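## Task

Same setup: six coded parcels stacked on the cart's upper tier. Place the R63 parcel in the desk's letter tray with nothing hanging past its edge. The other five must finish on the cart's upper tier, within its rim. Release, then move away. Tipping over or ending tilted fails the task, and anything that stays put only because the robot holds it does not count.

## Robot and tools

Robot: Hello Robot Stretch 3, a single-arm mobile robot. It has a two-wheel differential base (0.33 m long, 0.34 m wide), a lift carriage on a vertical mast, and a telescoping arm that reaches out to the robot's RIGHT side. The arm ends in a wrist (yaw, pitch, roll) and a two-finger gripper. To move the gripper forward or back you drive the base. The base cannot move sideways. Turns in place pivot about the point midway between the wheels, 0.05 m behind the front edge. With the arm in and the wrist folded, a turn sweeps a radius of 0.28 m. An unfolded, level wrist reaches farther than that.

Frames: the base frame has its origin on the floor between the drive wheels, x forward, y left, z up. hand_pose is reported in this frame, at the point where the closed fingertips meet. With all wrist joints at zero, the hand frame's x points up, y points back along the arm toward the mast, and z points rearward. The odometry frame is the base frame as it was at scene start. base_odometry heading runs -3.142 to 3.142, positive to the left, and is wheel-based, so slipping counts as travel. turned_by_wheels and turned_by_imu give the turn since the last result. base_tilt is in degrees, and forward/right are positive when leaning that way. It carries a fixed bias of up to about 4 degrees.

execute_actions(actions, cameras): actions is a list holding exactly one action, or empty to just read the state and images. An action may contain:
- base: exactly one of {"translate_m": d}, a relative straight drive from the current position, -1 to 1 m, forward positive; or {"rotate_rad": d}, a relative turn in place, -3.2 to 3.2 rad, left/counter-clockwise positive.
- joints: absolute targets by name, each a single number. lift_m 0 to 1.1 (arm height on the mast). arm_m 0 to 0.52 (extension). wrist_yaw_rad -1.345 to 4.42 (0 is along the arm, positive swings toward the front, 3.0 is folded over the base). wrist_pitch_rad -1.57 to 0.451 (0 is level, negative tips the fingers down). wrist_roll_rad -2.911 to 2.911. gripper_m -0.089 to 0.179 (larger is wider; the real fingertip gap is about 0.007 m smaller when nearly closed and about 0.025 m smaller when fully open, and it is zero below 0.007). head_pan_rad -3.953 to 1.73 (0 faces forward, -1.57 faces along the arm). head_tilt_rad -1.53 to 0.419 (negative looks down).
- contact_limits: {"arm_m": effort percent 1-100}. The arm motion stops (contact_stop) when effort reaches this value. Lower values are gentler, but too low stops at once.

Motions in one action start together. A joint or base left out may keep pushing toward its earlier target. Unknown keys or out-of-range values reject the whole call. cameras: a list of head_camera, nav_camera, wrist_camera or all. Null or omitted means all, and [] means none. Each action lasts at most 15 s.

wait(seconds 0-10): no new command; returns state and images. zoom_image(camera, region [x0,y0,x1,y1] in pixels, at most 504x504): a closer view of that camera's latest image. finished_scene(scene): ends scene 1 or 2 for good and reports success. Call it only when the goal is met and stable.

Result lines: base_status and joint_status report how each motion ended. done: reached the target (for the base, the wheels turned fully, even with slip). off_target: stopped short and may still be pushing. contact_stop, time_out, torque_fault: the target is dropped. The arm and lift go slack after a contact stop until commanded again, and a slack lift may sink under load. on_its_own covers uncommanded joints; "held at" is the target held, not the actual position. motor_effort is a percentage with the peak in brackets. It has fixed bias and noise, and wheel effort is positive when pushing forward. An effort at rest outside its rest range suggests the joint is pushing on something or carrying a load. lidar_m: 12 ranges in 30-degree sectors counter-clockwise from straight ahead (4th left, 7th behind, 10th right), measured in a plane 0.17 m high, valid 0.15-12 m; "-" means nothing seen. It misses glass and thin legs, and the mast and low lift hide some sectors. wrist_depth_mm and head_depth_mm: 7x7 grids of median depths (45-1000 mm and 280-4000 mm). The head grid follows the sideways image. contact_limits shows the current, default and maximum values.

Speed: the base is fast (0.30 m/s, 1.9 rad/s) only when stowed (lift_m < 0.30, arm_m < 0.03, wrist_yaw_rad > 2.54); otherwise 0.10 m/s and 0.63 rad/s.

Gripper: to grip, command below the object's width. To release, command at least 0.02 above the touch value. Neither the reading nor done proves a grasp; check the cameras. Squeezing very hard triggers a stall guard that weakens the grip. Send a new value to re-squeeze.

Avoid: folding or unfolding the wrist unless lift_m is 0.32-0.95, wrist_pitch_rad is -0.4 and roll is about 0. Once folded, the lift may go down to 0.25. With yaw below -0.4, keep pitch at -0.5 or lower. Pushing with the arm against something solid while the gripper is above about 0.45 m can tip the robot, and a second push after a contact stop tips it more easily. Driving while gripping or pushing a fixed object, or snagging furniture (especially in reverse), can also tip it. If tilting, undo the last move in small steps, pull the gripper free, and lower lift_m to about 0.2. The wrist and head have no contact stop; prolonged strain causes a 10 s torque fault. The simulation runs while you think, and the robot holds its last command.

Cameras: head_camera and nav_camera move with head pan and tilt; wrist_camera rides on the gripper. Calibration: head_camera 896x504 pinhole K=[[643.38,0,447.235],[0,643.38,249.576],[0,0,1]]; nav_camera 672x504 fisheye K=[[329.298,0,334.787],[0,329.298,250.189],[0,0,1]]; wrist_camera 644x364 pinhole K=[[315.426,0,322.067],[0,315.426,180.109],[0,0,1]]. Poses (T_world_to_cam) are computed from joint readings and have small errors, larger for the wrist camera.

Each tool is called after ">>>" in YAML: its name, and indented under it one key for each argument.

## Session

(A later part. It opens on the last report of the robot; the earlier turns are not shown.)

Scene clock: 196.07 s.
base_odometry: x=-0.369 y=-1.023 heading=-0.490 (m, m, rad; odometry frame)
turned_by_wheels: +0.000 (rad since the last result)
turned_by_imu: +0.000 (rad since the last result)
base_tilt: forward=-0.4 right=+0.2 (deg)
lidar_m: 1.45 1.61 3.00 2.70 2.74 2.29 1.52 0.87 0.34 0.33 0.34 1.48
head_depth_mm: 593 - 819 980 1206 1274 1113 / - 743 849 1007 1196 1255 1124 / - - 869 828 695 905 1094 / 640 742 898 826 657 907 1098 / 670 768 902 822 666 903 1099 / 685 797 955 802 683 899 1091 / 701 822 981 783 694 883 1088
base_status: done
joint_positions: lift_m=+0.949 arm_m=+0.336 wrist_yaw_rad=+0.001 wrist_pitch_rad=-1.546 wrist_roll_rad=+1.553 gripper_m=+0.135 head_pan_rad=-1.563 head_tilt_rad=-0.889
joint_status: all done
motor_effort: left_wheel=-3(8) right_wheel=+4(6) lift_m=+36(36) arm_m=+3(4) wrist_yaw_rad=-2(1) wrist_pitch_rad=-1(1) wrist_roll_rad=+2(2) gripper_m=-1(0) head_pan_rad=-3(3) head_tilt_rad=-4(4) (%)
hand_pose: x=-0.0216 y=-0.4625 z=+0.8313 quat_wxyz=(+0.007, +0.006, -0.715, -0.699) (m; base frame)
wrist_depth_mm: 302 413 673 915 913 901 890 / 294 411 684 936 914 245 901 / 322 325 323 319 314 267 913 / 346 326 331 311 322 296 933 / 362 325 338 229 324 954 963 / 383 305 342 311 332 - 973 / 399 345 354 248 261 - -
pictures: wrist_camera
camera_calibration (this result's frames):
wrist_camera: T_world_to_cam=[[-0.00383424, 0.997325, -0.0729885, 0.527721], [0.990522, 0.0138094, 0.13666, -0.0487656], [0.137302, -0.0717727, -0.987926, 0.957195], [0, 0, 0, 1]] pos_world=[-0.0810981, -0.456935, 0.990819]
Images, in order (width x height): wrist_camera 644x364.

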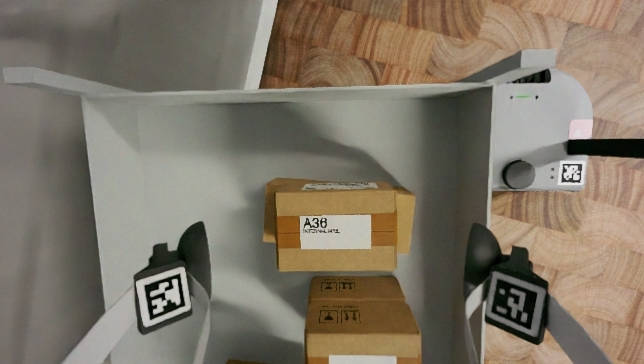

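>>> execute_actions:
  actions:
    - {"base": {"translate_m": 0.008}, "joints": {"lift_m": 0.863}}
  cameras: []

>>> execute_actions:
  actions:
    - {"joints": {"gripper_m": 0.05}}
  cameras: []

>>> execute_actions:
  actions:
    - {"joints": {"lift_m": 0.97}}
  cameras: ["head_camera", "wrist_camera"]

Scene clock: 210.97 s.
base_odometry: x=-0.362 y=-1.027 heading=-0.490 (m, m, rad; odometry frame)
turned_by_wheels: +0.000 (rad since the last result)
turned_by_imu: +0.000 (rad since the last result)
base_tilt: forward=-0.4 right=+0.2 (deg)
lidar_m: 1.45 1.61 3.01 2.69 2.76 2.29 1.53 0.87 0.34 0.33 0.34 1.48
head_depth_mm: 608 692 773 - - 1266 1118 / 626 682 - 1012 1182 1240 1117 / 640 - - 809 703 889 1097 / 654 735 - 778 658 904 1096 / 671 778 899 823 640 899 1090 / 685 798 953 782 683 902 1087 / 706 822 985 795 696 868 1086
base_status: done
joint_positions: lift_m=+0.864 arm_m=+0.336 wrist_yaw_rad=+0.001 wrist_pitch_rad=-1.546 wrist_roll_rad=+1.553 gripper_m=+0.135 head_pan_rad=-1.563 head_tilt_rad=-0.889
joint_status: all done
motor_effort: left_wheel=-4(6) right_wheel=+4(10) lift_m=+9(35) arm_m=+3(3) wrist_yaw_rad=-1(1) wrist_pitch_rad=-1(1) wrist_roll_rad=+2(1) gripper_m=+1(0) head_pan_rad=-2(2) head_tilt_rad=-5(4) (%)
hand_pose: x=-0.0216 y=-0.4625 z=+0.7456 quat_wxyz=(+0.007, +0.006, -0.715, -0.699) (m; base frame)
wrist_depth_mm: 305 415 655 834 820 813 161 / 217 225 232 229 227 209 819 / 235 242 239 236 233 226 172 / 234 247 242 237 236 227 849 / 235 253 144 141 140 212 877 / 234 260 149 144 143 - 894 / 233 265 260 202 206 240 898
pictures: none
No camera images: the call's "cameras" was empty. Leave "cameras" out to get every camera's image.

Scene clock: 212.30 s.
base_odometry: x=-0.362 y=-1.027 heading=-0.490 (m, m, rad; odometry frame)
turned_by_wheels: +0.000 (rad since the last result)
turned_by_imu: +0.000 (rad since the last result)
base_tilt: forward=-0.5 right=+0.1 (deg)
lidar_m: 1.44 1.60 3.00 2.70 2.75 2.30 1.53 0.87 0.34 0.33 0.34 1.48
head_depth_mm: 612 695 774 - - 1269 1121 / 626 679 - 1016 1180 1234 1119 / 637 - - 807 704 888 1100 / 654 735 - 777 656 906 1094 / 669 776 900 824 641 907 1092 / 686 798 951 782 684 905 1087 / 705 823 986 797 696 868 1088
base_status: not commanded
joint_positions: lift_m=+0.864 arm_m=+0.336 wrist_yaw_rad=+0.001 wrist_pitch_rad=-1.546 wrist_roll_rad=+1.553 gripper_m=+0.051 head_pan_rad=-1.563 head_tilt_rad=-0.889
joint_status: all done
motor_effort: left_wheel=-3(4) right_wheel=+4(4) lift_m=+9(9) arm_m=+3(3) wrist_yaw_rad=-1(1) wrist_pitch_rad=-1(1) wrist_roll_rad=+1(1) gripper_m=-16(91) head_pan_rad=-3(3) head_tilt_rad=-4(4) (%)
hand_pose: x=-0.0216 y=-0.4625 z=+0.7456 quat_wxyz=(+0.007, +0.006, -0.715, -0.699) (m; base frame)
wrist_depth_mm: 303 413 648 853 819 812 161 / 216 226 232 231 227 209 819 / 236 242 240 236 233 227 173 / 235 247 243 238 236 226 863 / 234 254 140 138 136 227 899 / 234 259 142 140 139 198 879 / 233 265 261 201 206 249 912
pictures: none
No camera images: the call's "cameras" was empty. Leave "cameras" out to get every camera's image.

Scene clock: 214.10 s.
base_odometry: x=-0.362 y=-1.027 heading=-0.490 (m, m, rad; odometry frame)
turned_by_wheels: +0.000 (rad since the last result)
turned_by_imu: +0.000 (rad since the last result)
base_tilt: forward=-0.4 right=+0.2 (deg)
lidar_m: 1.45 1.60 3.00 2.70 2.76 2.29 1.53 0.87 0.35 0.33 0.34 1.49
head_depth_mm: - - 832 973 1211 1263 1122 / - 731 846 1009 1176 1242 1122 / - - 858 804 703 889 1096 / 658 - 900 704 671 903 1102 / 670 768 900 822 640 905 1093 / 687 798 953 782 683 899 1092 / 701 821 991 800 696 867 1086
base_status: not commanded
joint_positions: lift_m=+0.969 arm_m=+0.336 wrist_yaw_rad=+0.001 wrist_pitch_rad=-1.546 wrist_roll_rad=+1.553 gripper_m=+0.051 head_pan_rad=-1.563 head_tilt_rad=-0.889
joint_status: all done
motor_effort: left_wheel=-3(4) right_wheel=+4(5) lift_m=+36(38) arm_m=+3(3) wrist_yaw_rad=-1(1) wrist_pitch_rad=-1(1) wrist_roll_rad=+1(1) gripper_m=-16(17) head_pan_rad=-3(3) head_tilt_rad=-4(4) (%)
hand_pose: x=-0.0216 y=-0.4625 z=+0.8513 quat_wxyz=(+0.007, +0.006, -0.715, -0.699) (m; base frame)
wrist_depth_mm: 302 414 686 931 926 919 901 / 297 382 607 944 919 266 928 / 331 345 344 340 335 280 930 / 348 348 350 294 336 635 960 / 367 360 140 137 136 - 978 / 386 356 142 140 139 - - / 411 377 374 262 260 - -
pictures: head_camera (sideways: a quarter turn clockwise sets it upright), wrist_camera
camera_calibration (this result's frames):
head_camera: T_world_to_cam=[[0.00262911, 0.736935, -0.675959, 0.896436], [0.999845, -0.01371, -0.0110578, 0.0138211], [-0.0174163, -0.675825, -0.736857, 0.912442], [0, 0, 0, 1]] pos_world=[-0.000284459, -0.0437752, 1.27845]
wrist_camera: T_world_to_cam=[[-0.00383383, 0.997316, -0.0731131, 0.529317], [0.990522, 0.0138261, 0.136658, -0.0514862], [0.137302, -0.0718962, -0.987917, 0.976864], [0, 0, 0, 1]] pos_world=[-0.0810981, -0.456952, 1.0108]
Images, in order (width x height): head_camera 896x504, wrist_camera 644x364.

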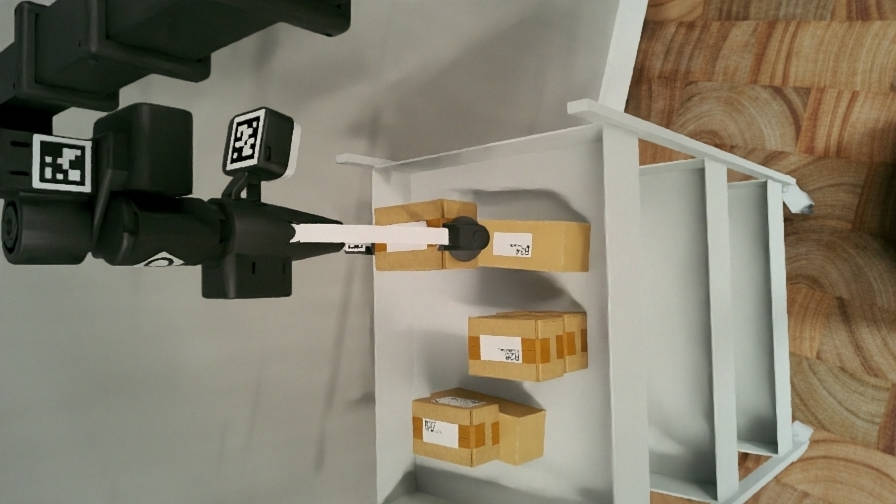

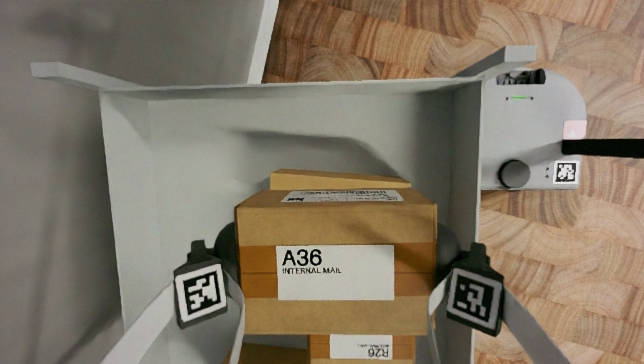

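>>> zoom_image:
  camera: "head_camera"
  region: [460, 200, 620, 290]

Region (460, 200, 620, 290) of head_camera's 896x504 image, scaled by 3.150, with more detail than that image has; it fills the top 284 rows of this view, and the rest is white.

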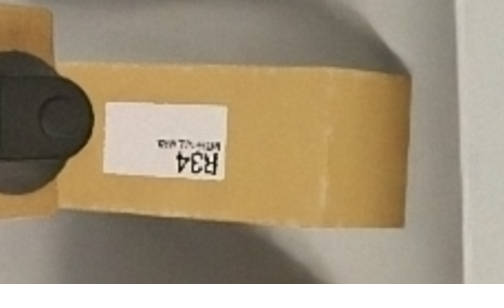

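>>> execute_actions:
  actions:
    - {"joints": {"lift_m": 0.867}}
  cameras: []

>>> execute_actions:
  actions:
    - {"joints": {"gripper_m": 0.135}}
  cameras: []

>>> execute_actions:
  actions:
    - {"joints": {"lift_m": 0.95}}
  cameras: []

Scene clock: 224.40 s.
base_odometry: x=-0.362 y=-1.027 heading=-0.490 (m, m, rad; odometry frame)
turned_by_wheels: +0.000 (rad since the last result)
turned_by_imu: +0.000 (rad since the last result)
base_tilt: forward=-0.3 right=+0.2 (deg)
lidar_m: 1.44 1.60 3.01 2.70 2.75 2.30 1.53 0.87 0.35 0.33 0.34 1.49
head_depth_mm: 612 692 - - - 1267 1122 / 625 681 - 1016 1176 1237 1120 / 640 - - 810 704 890 1098 / 654 739 - 679 657 903 1097 / 669 772 897 823 643 903 1094 / 688 797 953 782 682 900 1092 / 707 822 992 797 697 869 1091
base_status: not commanded
joint_positions: lift_m=+0.868 arm_m=+0.336 wrist_yaw_rad=+0.001 wrist_pitch_rad=-1.546 wrist_roll_rad=+1.553 gripper_m=+0.051 head_pan_rad=-1.563 head_tilt_rad=-0.889
joint_status: all done
motor_effort: left_wheel=-3(4) right_wheel=+3(5) lift_m=+9(34) arm_m=+3(3) wrist_yaw_rad=-1(1) wrist_pitch_rad=-1(1) wrist_roll_rad=+1(1) gripper_m=-16(17) head_pan_rad=-3(3) head_tilt_rad=-4(4) (%)
hand_pose: x=-0.0216 y=-0.4625 z=+0.7496 quat_wxyz=(+0.007, +0.006, -0.715, -0.699) (m; base frame)
wrist_depth_mm: 303 415 683 835 832 821 161 / 217 226 232 233 231 209 819 / 237 247 244 240 236 226 173 / 235 251 247 242 239 226 849 / 234 257 140 138 136 227 886 / 234 262 142 140 139 197 896 / 233 270 266 202 208 250 912
pictures: none
No camera images: the call's "cameras" was empty. Leave "cameras" out to get every camera's image.

Scene clock: 225.73 s.
base_odometry: x=-0.362 y=-1.027 heading=-0.490 (m, m, rad; odometry frame)
turned_by_wheels: +0.000 (rad since the last result)
turned_by_imu: +0.000 (rad since the last result)
base_tilt: forward=-0.4 right=+0.1 (deg)
lidar_m: 1.44 1.60 3.01 2.70 2.75 2.29 1.53 0.87 0.35 0.33 0.34 1.48
head_depth_mm: 611 691 - - - 1269 1118 / 624 679 - 1018 1172 1241 1115 / 637 - - 811 702 890 1099 / 655 733 - 787 655 906 1095 / 671 775 899 823 639 904 1095 / 688 799 950 784 681 901 1089 / 704 823 987 798 691 867 1086
base_status: not commanded
joint_positions: lift_m=+0.868 arm_m=+0.336 wrist_yaw_rad=+0.001 wrist_pitch_rad=-1.546 wrist_roll_rad=+1.553 gripper_m=+0.135 head_pan_rad=-1.563 head_tilt_rad=-0.889
joint_status: all done
motor_effort: left_wheel=-4(3) right_wheel=+4(4) lift_m=+9(9) arm_m=+3(3) wrist_yaw_rad=-1(1) wrist_pitch_rad=-1(1) wrist_roll_rad=+1(2) gripper_m=+0(87) head_pan_rad=-2(3) head_tilt_rad=-4(4) (%)
hand_pose: x=-0.0216 y=-0.4625 z=+0.7496 quat_wxyz=(+0.007, +0.006, -0.715, -0.699) (m; base frame)
wrist_depth_mm: 304 412 685 851 840 833 161 / 216 227 233 234 231 209 820 / 237 247 242 239 236 225 173 / 236 251 247 242 239 226 852 / 234 257 201 145 144 212 871 / 234 262 258 148 147 - 901 / 233 270 265 218 217 241 903
pictures: none
No camera images: the call's "cameras" was empty. Leave "cameras" out to get every camera's image.

Scene clock: 227.33 s.
base_odometry: x=-0.362 y=-1.027 heading=-0.490 (m, m, rad; odometry frame)
turned_by_wheels: +0.000 (rad since the last result)
turned_by_imu: +0.000 (rad since the last result)
base_tilt: forward=-0.4 right=+0.2 (deg)
lidar_m: 1.45 1.61 3.00 2.69 2.76 2.30 1.52 0.87 0.34 0.33 0.34 1.49
head_depth_mm: 591 - 821 983 1207 1258 1125 / - 743 851 1007 1166 1242 1120 / - - 874 810 703 888 1093 / 640 749 905 831 659 901 1092 / 671 771 912 820 641 905 1088 / 689 798 951 787 685 905 1091 / 704 820 988 798 696 868 1093
base_status: not commanded
joint_positions: lift_m=+0.949 arm_m=+0.336 wrist_yaw_rad=+0.001 wrist_pitch_rad=-1.546 wrist_roll_rad=+1.553 gripper_m=+0.135 head_pan_rad=-1.563 head_tilt_rad=-0.889
joint_status: all done
motor_effort: left_wheel=-4(3) right_wheel=+4(4) lift_m=+36(38) arm_m=+3(3) wrist_yaw_rad=-1(1) wrist_pitch_rad=-1(1) wrist_roll_rad=+1(1) gripper_m=+0(0) head_pan_rad=-3(3) head_tilt_rad=-5(4) (%)
hand_pose: x=-0.0216 y=-0.4625 z=+0.8313 quat_wxyz=(+0.007, +0.006, -0.715, -0.699) (m; base frame)
wrist_depth_mm: 304 411 684 922 901 884 871 / 294 365 605 315 311 251 907 / 323 325 323 320 315 267 912 / 347 326 330 226 319 296 944 / 367 324 338 229 325 967 963 / 387 304 345 320 332 - 969 / 401 344 352 243 247 - -
pictures: none
No camera images: the call's "cameras" was empty. Leave "cameras" out to get every camera's image.

>>> execute_actions:
  actions:
    - {"base": {"translate_m": 0.198}, "joints": {"arm_m": 0.393}}
  cameras: ["wrist_camera"]

Scene clock: 234.47 s.
base_odometry: x=-0.187 y=-1.120 heading=-0.490 (m, m, rad; odometry frame)
turned_by_wheels: +0.000 (rad since the last result)
turned_by_imu: +0.000 (rad since the last result)
base_tilt: forward=-0.5 right=+0.3 (deg)
lidar_m: 1.24 1.38 2.46 2.67 2.87 2.47 1.64 0.46 0.34 0.33 0.33 1.58
head_depth_mm: 636 - 857 815 661 895 1117 / - 784 879 831 670 908 1105 / - 792 907 830 646 909 1093 / 691 - 986 769 699 903 1101 / 715 824 973 820 700 884 1092 / 733 853 1017 1251 1432 1250 1111 / 754 875 1055 1313 1433 1250 1109
base_status: done
joint_positions: lift_m=+0.949 arm_m=+0.393 wrist_yaw_rad=+0.001 wrist_pitch_rad=-1.546 wrist_roll_rad=+1.554 gripper_m=+0.135 head_pan_rad=-1.563 head_tilt_rad=-0.889
joint_status: all done
motor_effort: left_wheel=-3(4) right_wheel=+4(8) lift_m=+36(36) arm_m=+3(3) wrist_yaw_rad=-1(1) wrist_pitch_rad=-1(1) wrist_roll_rad=+2(1) gripper_m=+1(0) head_pan_rad=-2(3) head_tilt_rad=-4(4) (%)
hand_pose: x=-0.0216 y=-0.5195 z=+0.8313 quat_wxyz=(+0.007, +0.006, -0.715, -0.699) (m; base frame)
wrist_depth_mm: 297 347 311 306 302 297 884 / 309 386 317 313 214 213 877 / 324 408 322 318 221 295 260 / 339 436 329 321 320 317 931 / 357 492 337 228 328 319 950 / 381 490 344 340 334 - 979 / 392 595 312 313 309 290 -
pictures: wrist_camera
camera_calibration (this result's frames):
wrist_camera: T_world_to_cam=[[-0.00352216, 0.997317, -0.0731134, 0.5847], [0.990525, 0.0135171, 0.136665, -0.0481344], [0.137287, -0.0719393, -0.987915, 0.953005], [0, 0, 0, 1]] pos_world=[-0.0810975, -0.513923, 0.990816]
Images, in order (width x height): wrist_camera 644x364.

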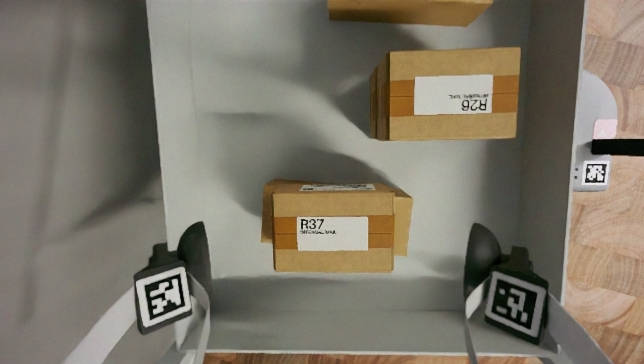

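>>> execute_actions:
  actions:
    - {"base": {"translate_m": 0.008}, "joints": {"lift_m": 0.863}}
  cameras: []

>>> execute_actions:
  actions:
    - {"joints": {"gripper_m": 0.05}}
  cameras: []

>>> execute_actions:
  actions:
    - {"joints": {"lift_m": 0.97}}
  cameras: ["head_camera"]

Scene clock: 242.83 s.
base_odometry: x=-0.180 y=-1.124 heading=-0.490 (m, m, rad; odometry frame)
turned_by_wheels: +0.000 (rad since the last result)
turned_by_imu: +0.000 (rad since the last result)
base_tilt: forward=-0.5 right=+0.2 (deg)
lidar_m: 1.24 1.37 2.44 2.67 2.90 2.48 1.64 0.47 0.34 0.33 0.33 1.58
head_depth_mm: 655 746 822 - - 892 1100 / 670 - 874 829 681 907 1099 / 680 - 905 828 675 905 1097 / 703 802 1013 736 697 905 1097 / 722 832 981 830 684 902 1096 / 735 854 1021 1263 1433 1257 1112 / 756 881 1054 1314 1435 1251 1110
base_status: done
joint_positions: lift_m=+0.864 arm_m=+0.393 wrist_yaw_rad=+0.001 wrist_pitch_rad=-1.546 wrist_roll_rad=+1.554 gripper_m=+0.135 head_pan_rad=-1.563 head_tilt_rad=-0.889
joint_status: all done
motor_effort: left_wheel=-3(6) right_wheel=+4(10) lift_m=+8(33) arm_m=+3(3) wrist_yaw_rad=-1(1) wrist_pitch_rad=-1(1) wrist_roll_rad=+1(1) gripper_m=+1(1) head_pan_rad=-3(2) head_tilt_rad=-4(4) (%)
hand_pose: x=-0.0216 y=-0.5195 z=+0.7456 quat_wxyz=(+0.007, +0.006, -0.715, -0.699) (m; base frame)
wrist_depth_mm: 272 230 229 227 135 128 126 / 288 231 234 231 137 131 129 / 304 229 239 236 233 228 202 / 327 229 243 238 237 234 223 / 347 227 144 141 140 237 223 / 380 201 147 144 143 - 225 / 397 242 259 255 253 250 214
pictures: none
No camera images: the call's "cameras" was empty. Leave "cameras" out to get every camera's image.

Scene clock: 244.17 s.
base_odometry: x=-0.180 y=-1.124 heading=-0.490 (m, m, rad; odometry frame)
turned_by_wheels: +0.000 (rad since the last result)
turned_by_imu: +0.000 (rad since the last result)
base_tilt: forward=-0.5 right=+0.1 (deg)
lidar_m: 1.24 1.37 2.44 2.66 2.91 2.49 1.64 0.47 0.34 0.33 0.33 1.59
head_depth_mm: 656 747 821 - - 893 1101 / 669 - 874 828 680 906 1102 / 682 - 908 825 676 906 1092 / 702 798 1012 715 702 903 1092 / 720 833 981 828 685 904 1098 / 736 854 1016 1263 1446 1265 1115 / 755 882 1056 1317 1435 1249 1109
base_status: not commanded
joint_positions: lift_m=+0.864 arm_m=+0.393 wrist_yaw_rad=+0.001 wrist_pitch_rad=-1.545 wrist_roll_rad=+1.554 gripper_m=+0.051 head_pan_rad=-1.563 head_tilt_rad=-0.889
joint_status: all done
motor_effort: left_wheel=-3(3) right_wheel=+5(5) lift_m=+9(9) arm_m=+3(3) wrist_yaw_rad=-2(1) wrist_pitch_rad=-1(2) wrist_roll_rad=+1(1) gripper_m=-16(90) head_pan_rad=-3(2) head_tilt_rad=-4(4) (%)
hand_pose: x=-0.0216 y=-0.5198 z=+0.7456 quat_wxyz=(+0.007, +0.006, -0.716, -0.698) (m; base frame)
wrist_depth_mm: 270 229 229 225 136 128 126 / 289 231 234 231 137 131 129 / 304 229 238 235 231 228 203 / 327 228 243 239 236 234 223 / 349 227 140 137 136 238 223 / 384 213 142 140 138 242 225 / 404 241 260 255 250 250 225
pictures: none
No camera images: the call's "cameras" was empty. Leave "cameras" out to get every camera's image.

Scene clock: 245.97 s.
base_odometry: x=-0.180 y=-1.124 heading=-0.490 (m, m, rad; odometry frame)
turned_by_wheels: +0.000 (rad since the last result)
turned_by_imu: +0.000 (rad since the last result)
base_tilt: forward=-0.6 right=+0.1 (deg)
lidar_m: 1.24 1.37 2.44 2.67 2.90 2.48 1.64 0.47 0.34 0.33 0.33 1.59
head_depth_mm: - - 856 823 659 891 1117 / - 768 871 829 678 906 1097 / - 769 904 806 676 904 1095 / 705 - 913 746 698 902 1096 / 718 835 983 832 686 899 1095 / 734 855 1018 1264 1445 1257 1111 / 754 877 1055 1324 1434 1251 1112
base_status: not commanded
joint_positions: lift_m=+0.969 arm_m=+0.393 wrist_yaw_rad=+0.001 wrist_pitch_rad=-1.545 wrist_roll_rad=+1.554 gripper_m=+0.051 head_pan_rad=-1.563 head_tilt_rad=-0.889
joint_status: all done
motor_effort: left_wheel=-3(3) right_wheel=+4(5) lift_m=+36(37) arm_m=+3(3) wrist_yaw_rad=-2(2) wrist_pitch_rad=-1(1) wrist_roll_rad=+1(1) gripper_m=-16(16) head_pan_rad=-3(3) head_tilt_rad=-4(5) (%)
hand_pose: x=-0.0216 y=-0.5198 z=+0.8512 quat_wxyz=(+0.007, +0.006, -0.716, -0.698) (m; base frame)
wrist_depth_mm: 298 367 330 323 309 313 907 / 311 407 335 332 232 277 942 / 327 435 342 341 260 318 930 / 343 466 349 294 337 335 960 / 361 533 140 137 136 341 993 / 382 545 142 140 138 300 - / 405 520 - - - - -
pictures: head_camera (sideways: a quarter turn clockwise sets it upright)
camera_calibration (this result's frames):
head_camera: T_world_to_cam=[[0.00262911, 0.736935, -0.675958, 0.896436], [0.999845, -0.01371, -0.0110578, 0.0138211], [-0.0174163, -0.675825, -0.736857, 0.912442], [0, 0, 0, 1]] pos_world=[-0.000284459, -0.0437752, 1.27845]
Images, in order (width x height): head_camera 896x504.

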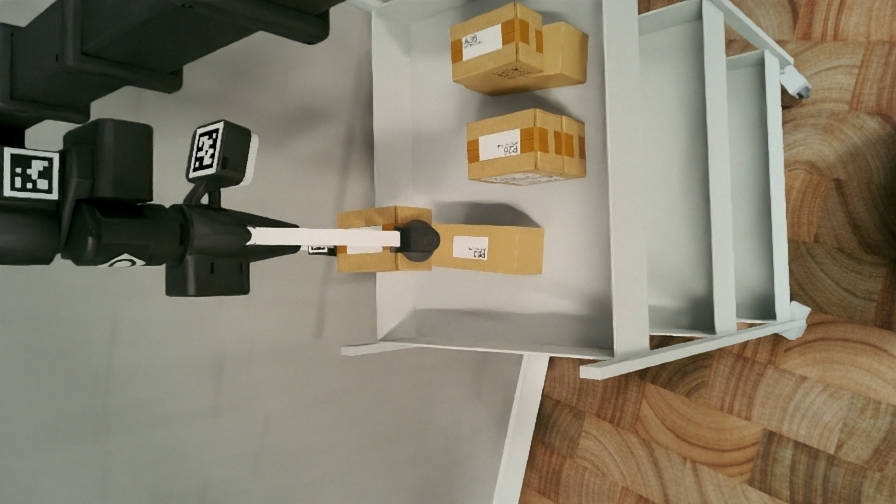

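>>> zoom_image:
  camera: "head_camera"
  region: [420, 200, 580, 290]

Region (420, 200, 580, 290) of head_camera's 896x504 image, scaled by 3.150, with more detail than that image has; it fills the top 284 rows of this view, and the rest is white.

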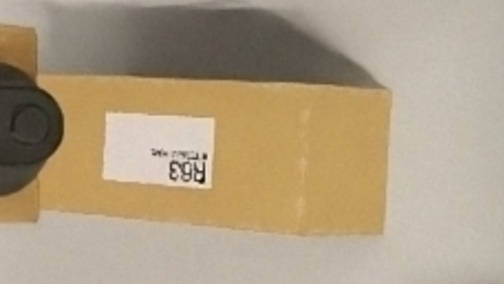

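>>> execute_actions:
  actions:
    - {"base": {"translate_m": -0.1}, "joints": {"arm_m": 0.445}}
  cameras: ["wrist_camera"]

Scene clock: 289.73 s.
base_odometry: x=-0.269 y=-1.077 heading=-0.490 (m, m, rad; odometry frame)
turned_by_wheels: +0.000 (rad since the last result)
turned_by_imu: +0.000 (rad since the last result)
base_tilt: forward=-0.3 right=+0.2 (deg)
lidar_m: 1.34 1.48 2.98 2.68 2.83 2.38 1.59 0.90 0.34 0.33 0.34 1.53
head_depth_mm: - - 866 979 690 1244 1115 / - 747 836 810 674 897 1097 / - 784 867 826 675 905 1102 / 670 - 861 806 635 906 1095 / 693 806 956 774 699 900 1086 / 711 829 982 803 699 885 1089 / 729 850 1024 1258 1343 1237 1105
base_status: done
joint_positions: lift_m=+0.969 arm_m=+0.445 wrist_yaw_rad=+0.001 wrist_pitch_rad=-1.545 wrist_roll_rad=+1.554 gripper_m=+0.051 head_pan_rad=-1.563 head_tilt_rad=-0.889
joint_status: all done
motor_effort: left_wheel=-3(9) right_wheel=+5(7) lift_m=+36(36) arm_m=+3(3) wrist_yaw_rad=-1(1) wrist_pitch_rad=-2(1) wrist_roll_rad=+1(1) gripper_m=-17(16) head_pan_rad=-3(3) head_tilt_rad=-4(5) (%)
hand_pose: x=-0.0216 y=-0.5718 z=+0.8512 quat_wxyz=(+0.007, +0.006, -0.716, -0.698) (m; base frame)
wrist_depth_mm: 225 300 330 326 320 314 296 / 235 318 335 332 269 227 297 / 247 340 343 338 333 327 298 / 258 365 351 340 306 242 297 / 274 391 140 138 136 243 299 / 288 404 142 140 139 346 336 / 302 422 733 367 307 359 339
pictures: wrist_camera
camera_calibration (this result's frames):
wrist_camera: T_world_to_cam=[[-0.00342814, 0.997239, -0.0741771, 0.639158], [0.990526, 0.0135697, 0.136654, -0.0501159], [0.137283, -0.0730059, -0.987838, 0.968285], [0, 0, 0, 1]] pos_world=[-0.0810972, -0.566023, 1.01077]
Images, in order (width x height): wrist_camera 644x364.

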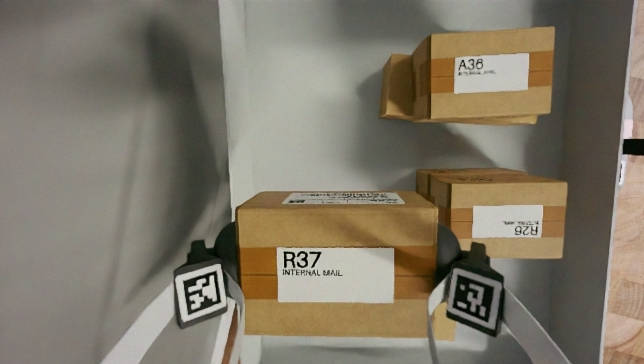

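>>> execute_actions:
  actions:
    - {"joints": {"arm_m": 0.458, "lift_m": 0.9}}
  cameras: []

>>> execute_actions:
  actions:
    - {"joints": {"lift_m": 0.815}}
  cameras: ["wrist_camera", "head_camera"]

Scene clock: 304.53 s.
base_odometry: x=-0.269 y=-1.077 heading=-0.490 (m, m, rad; odometry frame)
turned_by_wheels: +0.000 (rad since the last result)
turned_by_imu: +0.000 (rad since the last result)
base_tilt: forward=-0.4 right=+0.2 (deg)
lidar_m: 1.33 1.48 2.98 2.67 2.82 2.40 1.59 0.90 0.34 0.33 0.34 1.53
head_depth_mm: 634 701 - - 666 1222 1121 / 630 - 857 820 669 901 1094 / 635 - 886 829 677 907 1099 / 664 - 903 739 634 904 1102 / 697 805 951 773 697 901 1088 / 710 828 982 802 697 882 1095 / 730 851 1017 1254 1347 1224 1099
base_status: not commanded
joint_positions: lift_m=+0.901 arm_m=+0.458 wrist_yaw_rad=+0.001 wrist_pitch_rad=-1.545 wrist_roll_rad=+1.554 gripper_m=+0.051 head_pan_rad=-1.563 head_tilt_rad=-0.889
joint_status: all done
motor_effort: left_wheel=-3(3) right_wheel=+5(4) lift_m=+9(33) arm_m=+3(2) wrist_yaw_rad=-1(1) wrist_pitch_rad=-1(1) wrist_roll_rad=+1(1) gripper_m=-16(16) head_pan_rad=-3(2) head_tilt_rad=-4(4) (%)
hand_pose: x=-0.0216 y=-0.5848 z=+0.7826 quat_wxyz=(+0.007, +0.006, -0.716, -0.698) (m; base frame)
wrist_depth_mm: 212 284 262 260 254 160 158 / 222 300 269 265 243 164 161 / 231 321 274 271 268 264 260 / 243 342 271 275 271 233 225 / 256 371 140 138 136 184 173 / 272 381 142 140 139 179 177 / 287 397 299 239 236 235 282
pictures: none
No camera images: the call's "cameras" was empty. Leave "cameras" out to get every camera's image.

Scene clock: 306.13 s.
base_odometry: x=-0.269 y=-1.077 heading=-0.490 (m, m, rad; odometry frame)
turned_by_wheels: +0.000 (rad since the last result)
turned_by_imu: +0.000 (rad since the last result)
base_tilt: forward=-0.4 right=+0.2 (deg)
lidar_m: 1.34 1.48 2.99 2.68 2.82 2.39 1.59 0.91 0.34 0.33 0.34 1.54
head_depth_mm: 633 722 832 951 - - 1102 / 646 730 - 753 658 893 1100 / 664 - 882 830 676 906 1096 / 678 757 936 767 633 903 1092 / 695 800 958 775 694 906 1095 / 712 824 977 799 697 886 1092 / 729 852 1025 1256 1350 1232 1109
base_status: not commanded
joint_positions: lift_m=+0.816 arm_m=+0.458 wrist_yaw_rad=+0.001 wrist_pitch_rad=-1.545 wrist_roll_rad=+1.554 gripper_m=+0.051 head_pan_rad=-1.563 head_tilt_rad=-0.889
joint_status: all done
motor_effort: left_wheel=-3(3) right_wheel=+5(5) lift_m=+9(9) arm_m=+3(3) wrist_yaw_rad=-1(1) wrist_pitch_rad=-1(1) wrist_roll_rad=+1(1) gripper_m=-17(16) head_pan_rad=-3(3) head_tilt_rad=-4(4) (%)
hand_pose: x=-0.0216 y=-0.5848 z=+0.6976 quat_wxyz=(+0.007, +0.006, -0.716, -0.698) (m; base frame)
wrist_depth_mm: 212 151 182 180 179 128 96 / 221 150 187 184 182 130 102 / 232 149 190 188 185 183 180 / 243 161 192 191 187 186 182 / 256 159 140 137 136 181 125 / 271 338 142 140 139 158 119 / 287 339 207 203 198 200 120
pictures: head_camera (sideways: a quarter turn clockwise sets it upright), wrist_camera
camera_calibration (this result's frames):
head_camera: T_world_to_cam=[[0.00262964, 0.736935, -0.675958, 0.896436], [0.999845, -0.0137107, -0.0110578, 0.0138211], [-0.0174167, -0.675825, -0.736857, 0.912442], [0, 0, 0, 1]] pos_world=[-0.00028449, -0.0437752, 1.27845]
wrist_camera: T_world_to_cam=[[-0.0034267, 0.997239, -0.074177, 0.640726], [0.990526, 0.0135683, 0.136654, -0.0289418], [0.137283, -0.073006, -0.987838, 0.815543], [0, 0, 0, 1]] pos_world=[-0.0810972, -0.579025, 0.857106]
Images, in order (width x height): head_camera 896x504, wrist_camera 644x364.

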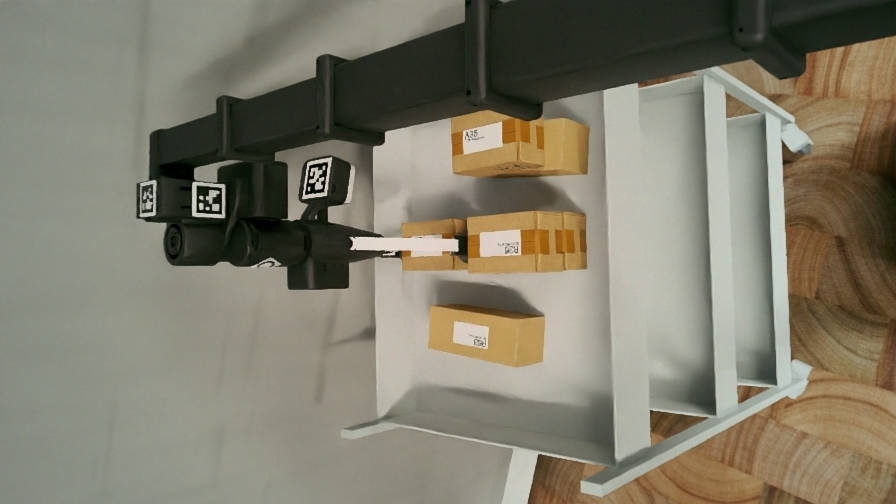

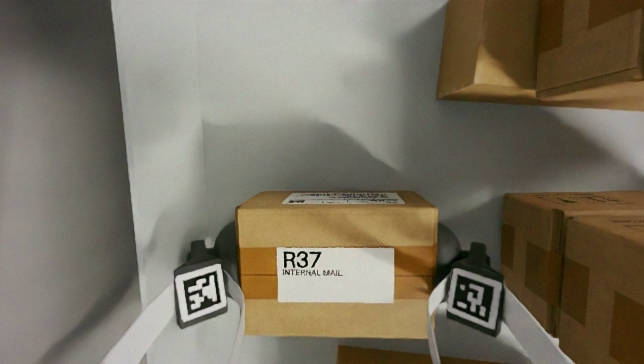

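Release.

>>> execute_actions:
  actions:
    - {"joints": {"gripper_m": 0.12}}
  cameras: []

>>> execute_actions:
  actions:
    - {"joints": {"lift_m": 0.95}}
  cameras: ["wrist_camera", "head_camera"]

Scene clock: 310.63 s.
base_odometry: x=-0.269 y=-1.077 heading=-0.490 (m, m, rad; odometry frame)
turned_by_wheels: +0.000 (rad since the last result)
turned_by_imu: +0.000 (rad since the last result)
base_tilt: forward=-0.4 right=+0.2 (deg)
lidar_m: 1.34 1.48 2.99 2.68 2.83 2.39 1.59 0.90 0.34 0.33 0.34 1.53
head_depth_mm: 635 721 831 951 - - 1102 / 649 728 - 752 658 895 1095 / 665 - 884 827 678 908 1098 / 680 758 891 778 636 906 1099 / 693 804 954 775 696 902 1090 / 711 828 976 800 703 884 1092 / 732 852 1023 1264 1343 1227 1111
base_status: not commanded
joint_positions: lift_m=+0.816 arm_m=+0.458 wrist_yaw_rad=+0.001 wrist_pitch_rad=-1.551 wrist_roll_rad=+1.554 gripper_m=+0.120 head_pan_rad=-1.563 head_tilt_rad=-0.889
joint_status: all done
motor_effort: left_wheel=-3(3) right_wheel=+4(5) lift_m=+10(10) arm_m=+3(3) wrist_yaw_rad=-1(1) wrist_pitch_rad=+0(1) wrist_roll_rad=+1(1) gripper_m=+3(81) head_pan_rad=-3(2) head_tilt_rad=-4(4) (%)
hand_pose: x=-0.0216 y=-0.5833 z=+0.6977 quat_wxyz=(+0.006, +0.006, -0.714, -0.700) (m; base frame)
wrist_depth_mm: 215 144 182 180 178 129 94 / 224 154 186 184 181 131 100 / 236 153 190 187 186 183 182 / 247 152 194 190 189 187 184 / 260 164 147 145 144 165 124 / 275 333 149 148 147 154 117 / 291 162 206 203 202 200 112
pictures: none
No camera images: the call's "cameras" was empty. Leave "cameras" out to get every camera's image.

Scene clock: 312.70 s.
base_odometry: x=-0.269 y=-1.077 heading=-0.490 (m, m, rad; odometry frame)
turned_by_wheels: +0.000 (rad since the last result)
turned_by_imu: +0.000 (rad since the last result)
base_tilt: forward=-0.6 right=+0.2 (deg)
lidar_m: 1.34 1.48 2.98 2.68 2.82 2.39 1.59 0.90 0.34 0.33 0.34 1.54
head_depth_mm: 614 - 885 985 691 1239 1120 / - 759 839 809 673 899 1100 / - 771 871 827 676 912 1101 / 670 - 913 766 636 904 1097 / 694 805 960 775 695 904 1095 / 713 831 980 802 700 883 1093 / 731 853 1023 1255 1353 1226 1114
base_status: not commanded
joint_positions: lift_m=+0.949 arm_m=+0.458 wrist_yaw_rad=+0.001 wrist_pitch_rad=-1.548 wrist_roll_rad=+1.554 gripper_m=+0.120 head_pan_rad=-1.563 head_tilt_rad=-0.889
joint_status: all done
motor_effort: left_wheel=-3(3) right_wheel=+4(5) lift_m=+35(39) arm_m=+3(3) wrist_yaw_rad=-1(1) wrist_pitch_rad=+0(1) wrist_roll_rad=+1(1) gripper_m=+0(2) head_pan_rad=-3(3) head_tilt_rad=-5(5) (%)
hand_pose: x=-0.0216 y=-0.5840 z=+0.8313 quat_wxyz=(+0.006, +0.006, -0.715, -0.699) (m; base frame)
wrist_depth_mm: 213 285 309 306 303 207 269 / 222 303 319 313 260 210 259 / 234 326 436 318 314 310 284 / 245 347 477 279 320 243 271 / 259 368 337 282 328 223 224 / 273 361 341 340 299 328 285 / 288 488 759 349 288 338 287
pictures: head_camera (sideways: a quarter turn clockwise sets it upright), wrist_camera
camera_calibration (this result's frames):
head_camera: T_world_to_cam=[[0.00262942, 0.736941, -0.675952, 0.896427], [0.999845, -0.0137103, -0.011058, 0.0138214], [-0.0174166, -0.675818, -0.736863, 0.91245], [0, 0, 0, 1]] pos_world=[-0.000284481, -0.043775, 1.27844]
wrist_camera: T_world_to_cam=[[-0.00305455, 0.997478, -0.0709105, 0.64725], [0.99053, 0.0127515, 0.136703, -0.0477473], [0.137263, -0.0698214, -0.988071, 0.949776], [0, 0, 0, 1]] pos_world=[-0.0810966, -0.578694, 0.99087]
Images, in order (width x height): head_camera 896x504, wrist_camera 644x364.

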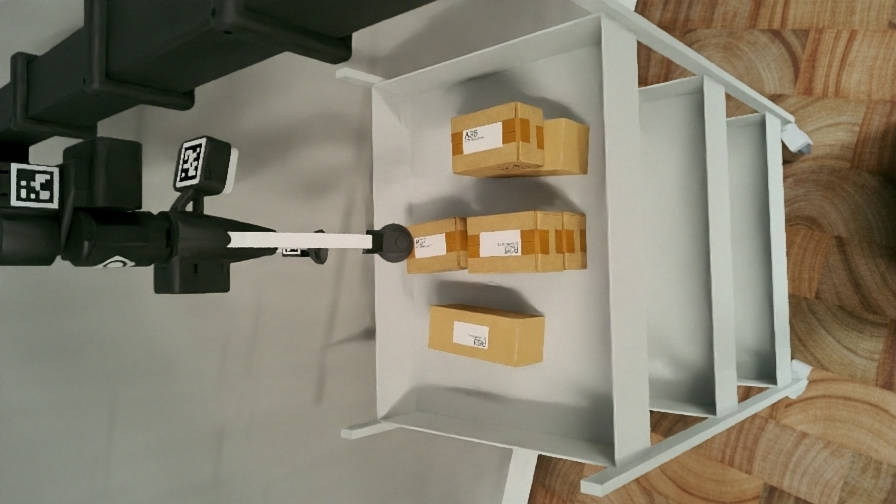

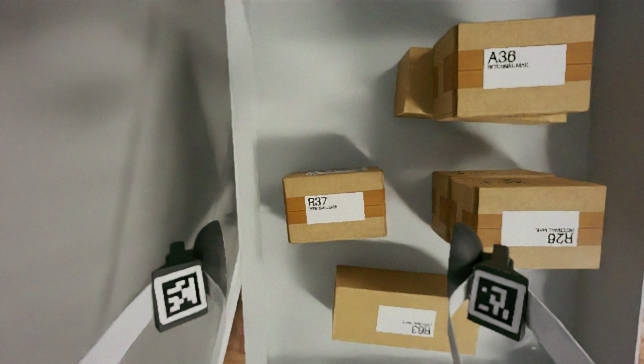

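>>> execute_actions:
  actions: []

Scene clock: 329.63 s.
base_odometry: x=-0.269 y=-1.077 heading=-0.490 (m, m, rad; odometry frame)
turned_by_wheels: +0.000 (rad since the last result)
turned_by_imu: +0.000 (rad since the last result)
base_tilt: forward=-0.5 right=+0.1 (deg)
lidar_m: 1.33 1.48 2.98 2.68 2.83 2.39 1.59 0.90 0.34 0.33 0.34 1.54
head_depth_mm: 618 - 883 983 691 1240 1123 / - 759 835 814 671 897 1099 / - 770 874 829 676 907 1091 / 673 - 909 765 634 905 1100 / 695 805 956 771 694 901 1097 / 707 829 985 805 697 889 1096 / 730 852 1025 1255 1356 1226 1109
base_status: not commanded
joint_positions: lift_m=+0.949 arm_m=+0.458 wrist_yaw_rad=+0.001 wrist_pitch_rad=-1.548 wrist_roll_rad=+1.554 gripper_m=+0.120 head_pan_rad=-1.563 head_tilt_rad=-0.889
joint_status: all done
motor_effort: left_wheel=-3(3) right_wheel=+4(5) lift_m=+36(39) arm_m=+3(3) wrist_yaw_rad=-1(1) wrist_pitch_rad=+0(1) wrist_roll_rad=+1(1) gripper_m=+1(2) head_pan_rad=-3(3) head_tilt_rad=-4(5) (%)
hand_pose: x=-0.0216 y=-0.5840 z=+0.8313 quat_wxyz=(+0.006, +0.006, -0.715, -0.699) (m; base frame)
wrist_depth_mm: 213 285 310 307 302 206 269 / 222 302 320 312 260 210 259 / 233 322 436 320 315 311 283 / 245 346 478 279 321 244 272 / 258 364 338 282 326 224 225 / 274 362 338 339 299 327 287 / 289 483 768 347 289 337 287
pictures: head_camera (sideways: a quarter turn clockwise sets it upright), nav_camera (sideways: a quarter turn counterclockwise sets it upright), wrist_camera
camera_calibration (this result's frames):
head_camera: T_world_to_cam=[[0.00262951, 0.736941, -0.675952, 0.896427], [0.999845, -0.0137104, -0.011058, 0.0138214], [-0.0174167, -0.675818, -0.736863, 0.91245], [0, 0, 0, 1]] pos_world=[-0.000284487, -0.043775, 1.27844]
nav_camera: T_world_to_cam=[[0.00225889, -0.771271, 0.636503, -0.784977], [-0.99947, -0.0224051, -0.0236019, 0.082896], [0.0324643, -0.636112, -0.770913, 0.960756], [0, 0, 0, 1]] pos_world=[0.053435, 0.00757555, 1.24226]
wrist_camera: T_world_to_cam=[[-0.00305456, 0.997478, -0.0709105, 0.64725], [0.99053, 0.0127515, 0.136703, -0.0477473], [0.137263, -0.0698214, -0.988071, 0.949776], [0, 0, 0, 1]] pos_world=[-0.0810966, -0.578694, 0.99087]
Images, in order (width x height): head_camera 896x504, nav_camera 672x504, wrist_camera 644x364.

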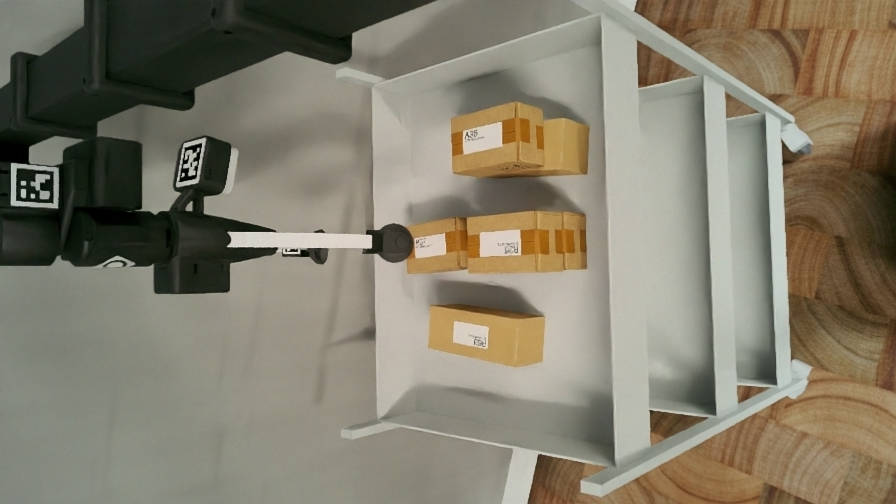

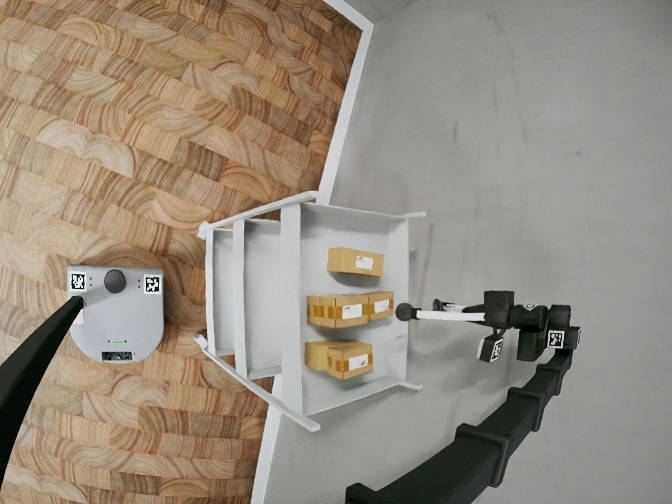

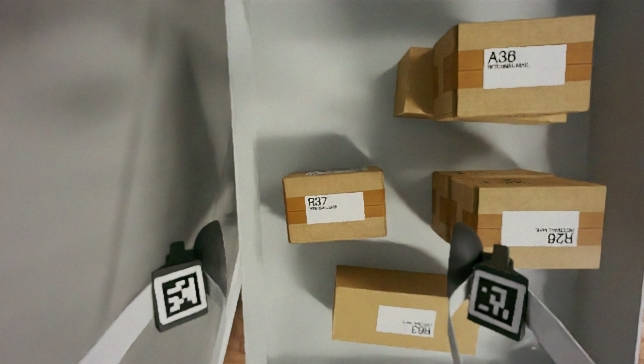

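>>> zoom_image:
  camera: "head_camera"
  region: [396, 80, 620, 400]

Region (396, 80, 620, 400) of head_camera's 896x504 image, scaled by 1.575, with more detail than that image has; it fills the left 353 columns of this view, and the rest is white.

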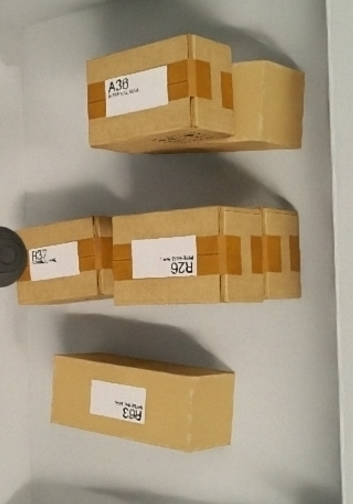

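>>> execute_actions:
  actions:
    - {"base":{"translate_m":0.103},"joints":{"arm_m":0.396,"wrist_roll_rad":0.0,"gripper_m":0.11}}
  cameras: ["wrist_camera"]

Scene clock: 374.87 s.
base_odometry: x=-0.178 y=-1.125 heading=-0.491 (m, m, rad; odometry frame)
turned_by_wheels: +0.000 (rad since the last result)
turned_by_imu: +0.000 (rad since the last result)
base_tilt: forward=-0.5 right=+0.2 (deg)
lidar_m: 1.24 1.37 2.43 2.66 2.90 2.48 1.64 0.47 0.34 0.33 0.33 1.58
head_depth_mm: 638 - 880 829 662 891 1119 / - 790 876 831 678 908 1097 / - 809 913 784 677 908 1094 / 695 799 983 778 701 900 1097 / 721 835 976 824 699 899 1093 / 736 859 1019 1267 1442 1253 1109 / 757 882 1059 1316 1437 1250 1105
base_status: done
joint_positions: lift_m=+0.949 arm_m=+0.396 wrist_yaw_rad=+0.001 wrist_pitch_rad=-1.548 wrist_roll_rad=+0.004 gripper_m=+0.110 head_pan_rad=-1.563 head_tilt_rad=-0.889
joint_status: all done
motor_effort: left_wheel=-3(4) right_wheel=+4(11) lift_m=+36(36) arm_m=-4(4) wrist_yaw_rad=-1(1) wrist_pitch_rad=-1(1) wrist_roll_rad=-2(2) gripper_m=+0(46) head_pan_rad=-3(3) head_tilt_rad=-4(4) (%)
hand_pose: x=-0.0216 y=-0.5229 z=+0.8313 quat_wxyz=(+0.505, +0.494, -0.506, -0.495) (m; base frame)
wrist_depth_mm: 975 868 776 611 506 293 298 / 968 968 310 312 306 304 302 / - - 320 318 294 308 309 / - - 327 274 320 316 314 / - - 335 282 326 319 253 / - - 343 340 336 293 226 / - - 352 348 343 237 230
pictures: wrist_camera
camera_calibration (this result's frames):
wrist_camera: T_world_to_cam=[[-0.998664, 0.0163582, -0.0490192, 0.0335628], [0.0105669, 0.993175, 0.116155, 0.460144], [0.0505847, 0.115481, -0.992021, 1.05236], [0, 0, 0, 1]] pos_world=[-0.0245778, -0.579081, 0.992162]
Images, in order (width x height): wrist_camera 644x364.

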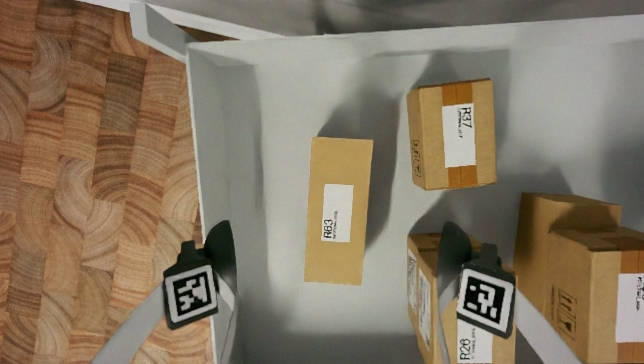

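>>> execute_actions:
  actions:
    - {"joints":{"lift_m":0.815}}
  cameras: ["wrist_camera"]

Scene clock: 383.87 s.
base_odometry: x=-0.178 y=-1.125 heading=-0.491 (m, m, rad; odometry frame)
turned_by_wheels: +0.000 (rad since the last result)
turned_by_imu: +0.000 (rad since the last result)
base_tilt: forward=-0.5 right=+0.4 (deg)
lidar_m: 1.24 1.37 2.43 2.67 2.90 2.49 1.64 0.47 0.34 0.33 0.33 1.58
head_depth_mm: 655 747 854 829 - - 1098 / 669 755 - 767 641 909 1096 / 683 751 949 783 677 906 1097 / 703 793 944 755 700 906 1094 / 720 833 990 825 699 905 1092 / 737 855 1019 1266 1444 1256 1110 / 754 881 1059 1324 1437 1251 1107
base_status: not commanded
joint_positions: lift_m=+0.816 arm_m=+0.396 wrist_yaw_rad=+0.001 wrist_pitch_rad=-1.548 wrist_roll_rad=+0.004 gripper_m=+0.110 head_pan_rad=-1.563 head_tilt_rad=-0.889
joint_status: all done
motor_effort: left_wheel=-3(3) right_wheel=+4(4) lift_m=+8(32) arm_m=-4(4) wrist_yaw_rad=-1(1) wrist_pitch_rad=-1(1) wrist_roll_rad=-1(1) gripper_m=+0(1) head_pan_rad=-3(3) head_tilt_rad=-4(4) (%)
hand_pose: x=-0.0216 y=-0.5229 z=+0.6977 quat_wxyz=(+0.505, +0.494, -0.506, -0.495) (m; base frame)
wrist_depth_mm: 144 177 182 181 179 176 131 / 146 185 186 184 182 134 131 / 145 183 190 187 185 136 134 / 868 181 194 140 188 140 136 / 907 180 198 143 192 181 189 / 922 167 202 146 196 195 192 / 928 188 208 149 201 154 160
pictures: wrist_camera
camera_calibration (this result's frames):
wrist_camera: T_world_to_cam=[[-0.998664, 0.016358, -0.0490192, 0.0270112], [0.0105667, 0.993175, 0.116155, 0.475668], [0.0505847, 0.115481, -0.992021, 0.919777], [0, 0, 0, 1]] pos_world=[-0.0245778, -0.57908, 0.858511]
Images, in order (width x height): wrist_camera 644x364.

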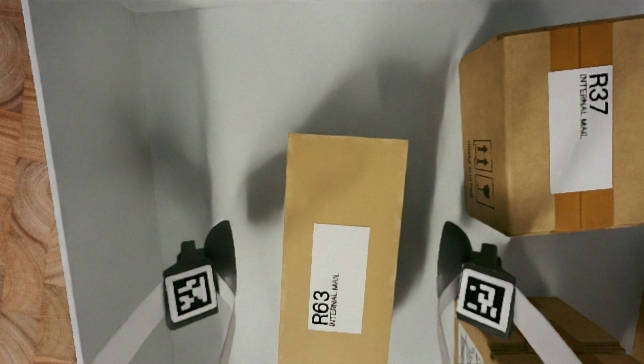

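>>> execute_actions:
  actions:
    - {"joints":{"gripper_m":0.02}}
  cameras: ["wrist_camera"]

Scene clock: 389.37 s.
base_odometry: x=-0.178 y=-1.125 heading=-0.491 (m, m, rad; odometry frame)
turned_by_wheels: +0.000 (rad since the last result)
turned_by_imu: +0.000 (rad since the last result)
base_tilt: forward=-0.5 right=+0.3 (deg)
lidar_m: 1.24 1.37 2.43 2.67 2.89 2.49 1.64 0.47 0.34 0.33 0.33 1.58
head_depth_mm: 655 750 853 831 - - 1095 / 673 751 - 769 640 904 1099 / 684 756 946 787 678 907 1098 / 701 796 938 752 701 903 1097 / 721 833 988 821 698 902 1089 / 735 857 1018 1261 1447 1257 1109 / 755 880 1058 1318 1432 1258 1107
base_status: not commanded
joint_positions: lift_m=+0.816 arm_m=+0.396 wrist_yaw_rad=+0.001 wrist_pitch_rad=-1.548 wrist_roll_rad=+0.004 gripper_m=+0.021 head_pan_rad=-1.563 head_tilt_rad=-0.889
joint_status: all done
motor_effort: left_wheel=-3(4) right_wheel=+4(4) lift_m=+9(9) arm_m=-4(4) wrist_yaw_rad=-1(1) wrist_pitch_rad=-1(0) wrist_roll_rad=-1(1) gripper_m=-13(86) head_pan_rad=-3(3) head_tilt_rad=-4(4) (%)
hand_pose: x=-0.0216 y=-0.5229 z=+0.6977 quat_wxyz=(+0.505, +0.494, -0.506, -0.495) (m; base frame)
wrist_depth_mm: 144 175 183 181 179 176 130 / 146 186 187 185 182 134 131 / 145 184 190 186 185 137 134 / 871 182 195 136 189 140 137 / 893 180 198 140 192 191 188 / 924 178 203 143 142 194 193 / 939 166 209 146 201 162 159
pictures: wrist_camera
camera_calibration (this result's frames):
wrist_camera: T_world_to_cam=[[-0.998664, 0.0163507, -0.049019, 0.0270064], [0.0105594, 0.993175, 0.116155, 0.47567], [0.0505837, 0.115482, -0.992021, 0.91976], [0, 0, 0, 1]] pos_world=[-0.0245773, -0.57908, 0.858493]
Images, in order (width x height): wrist_camera 644x364.

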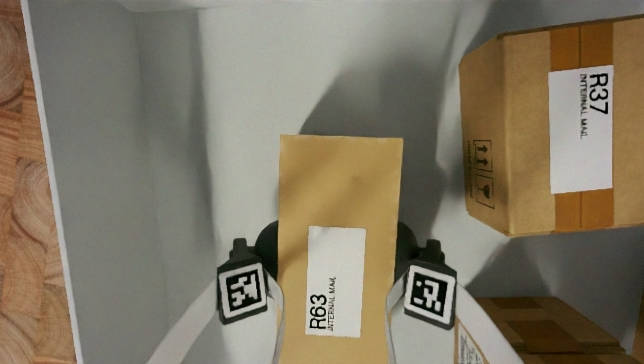

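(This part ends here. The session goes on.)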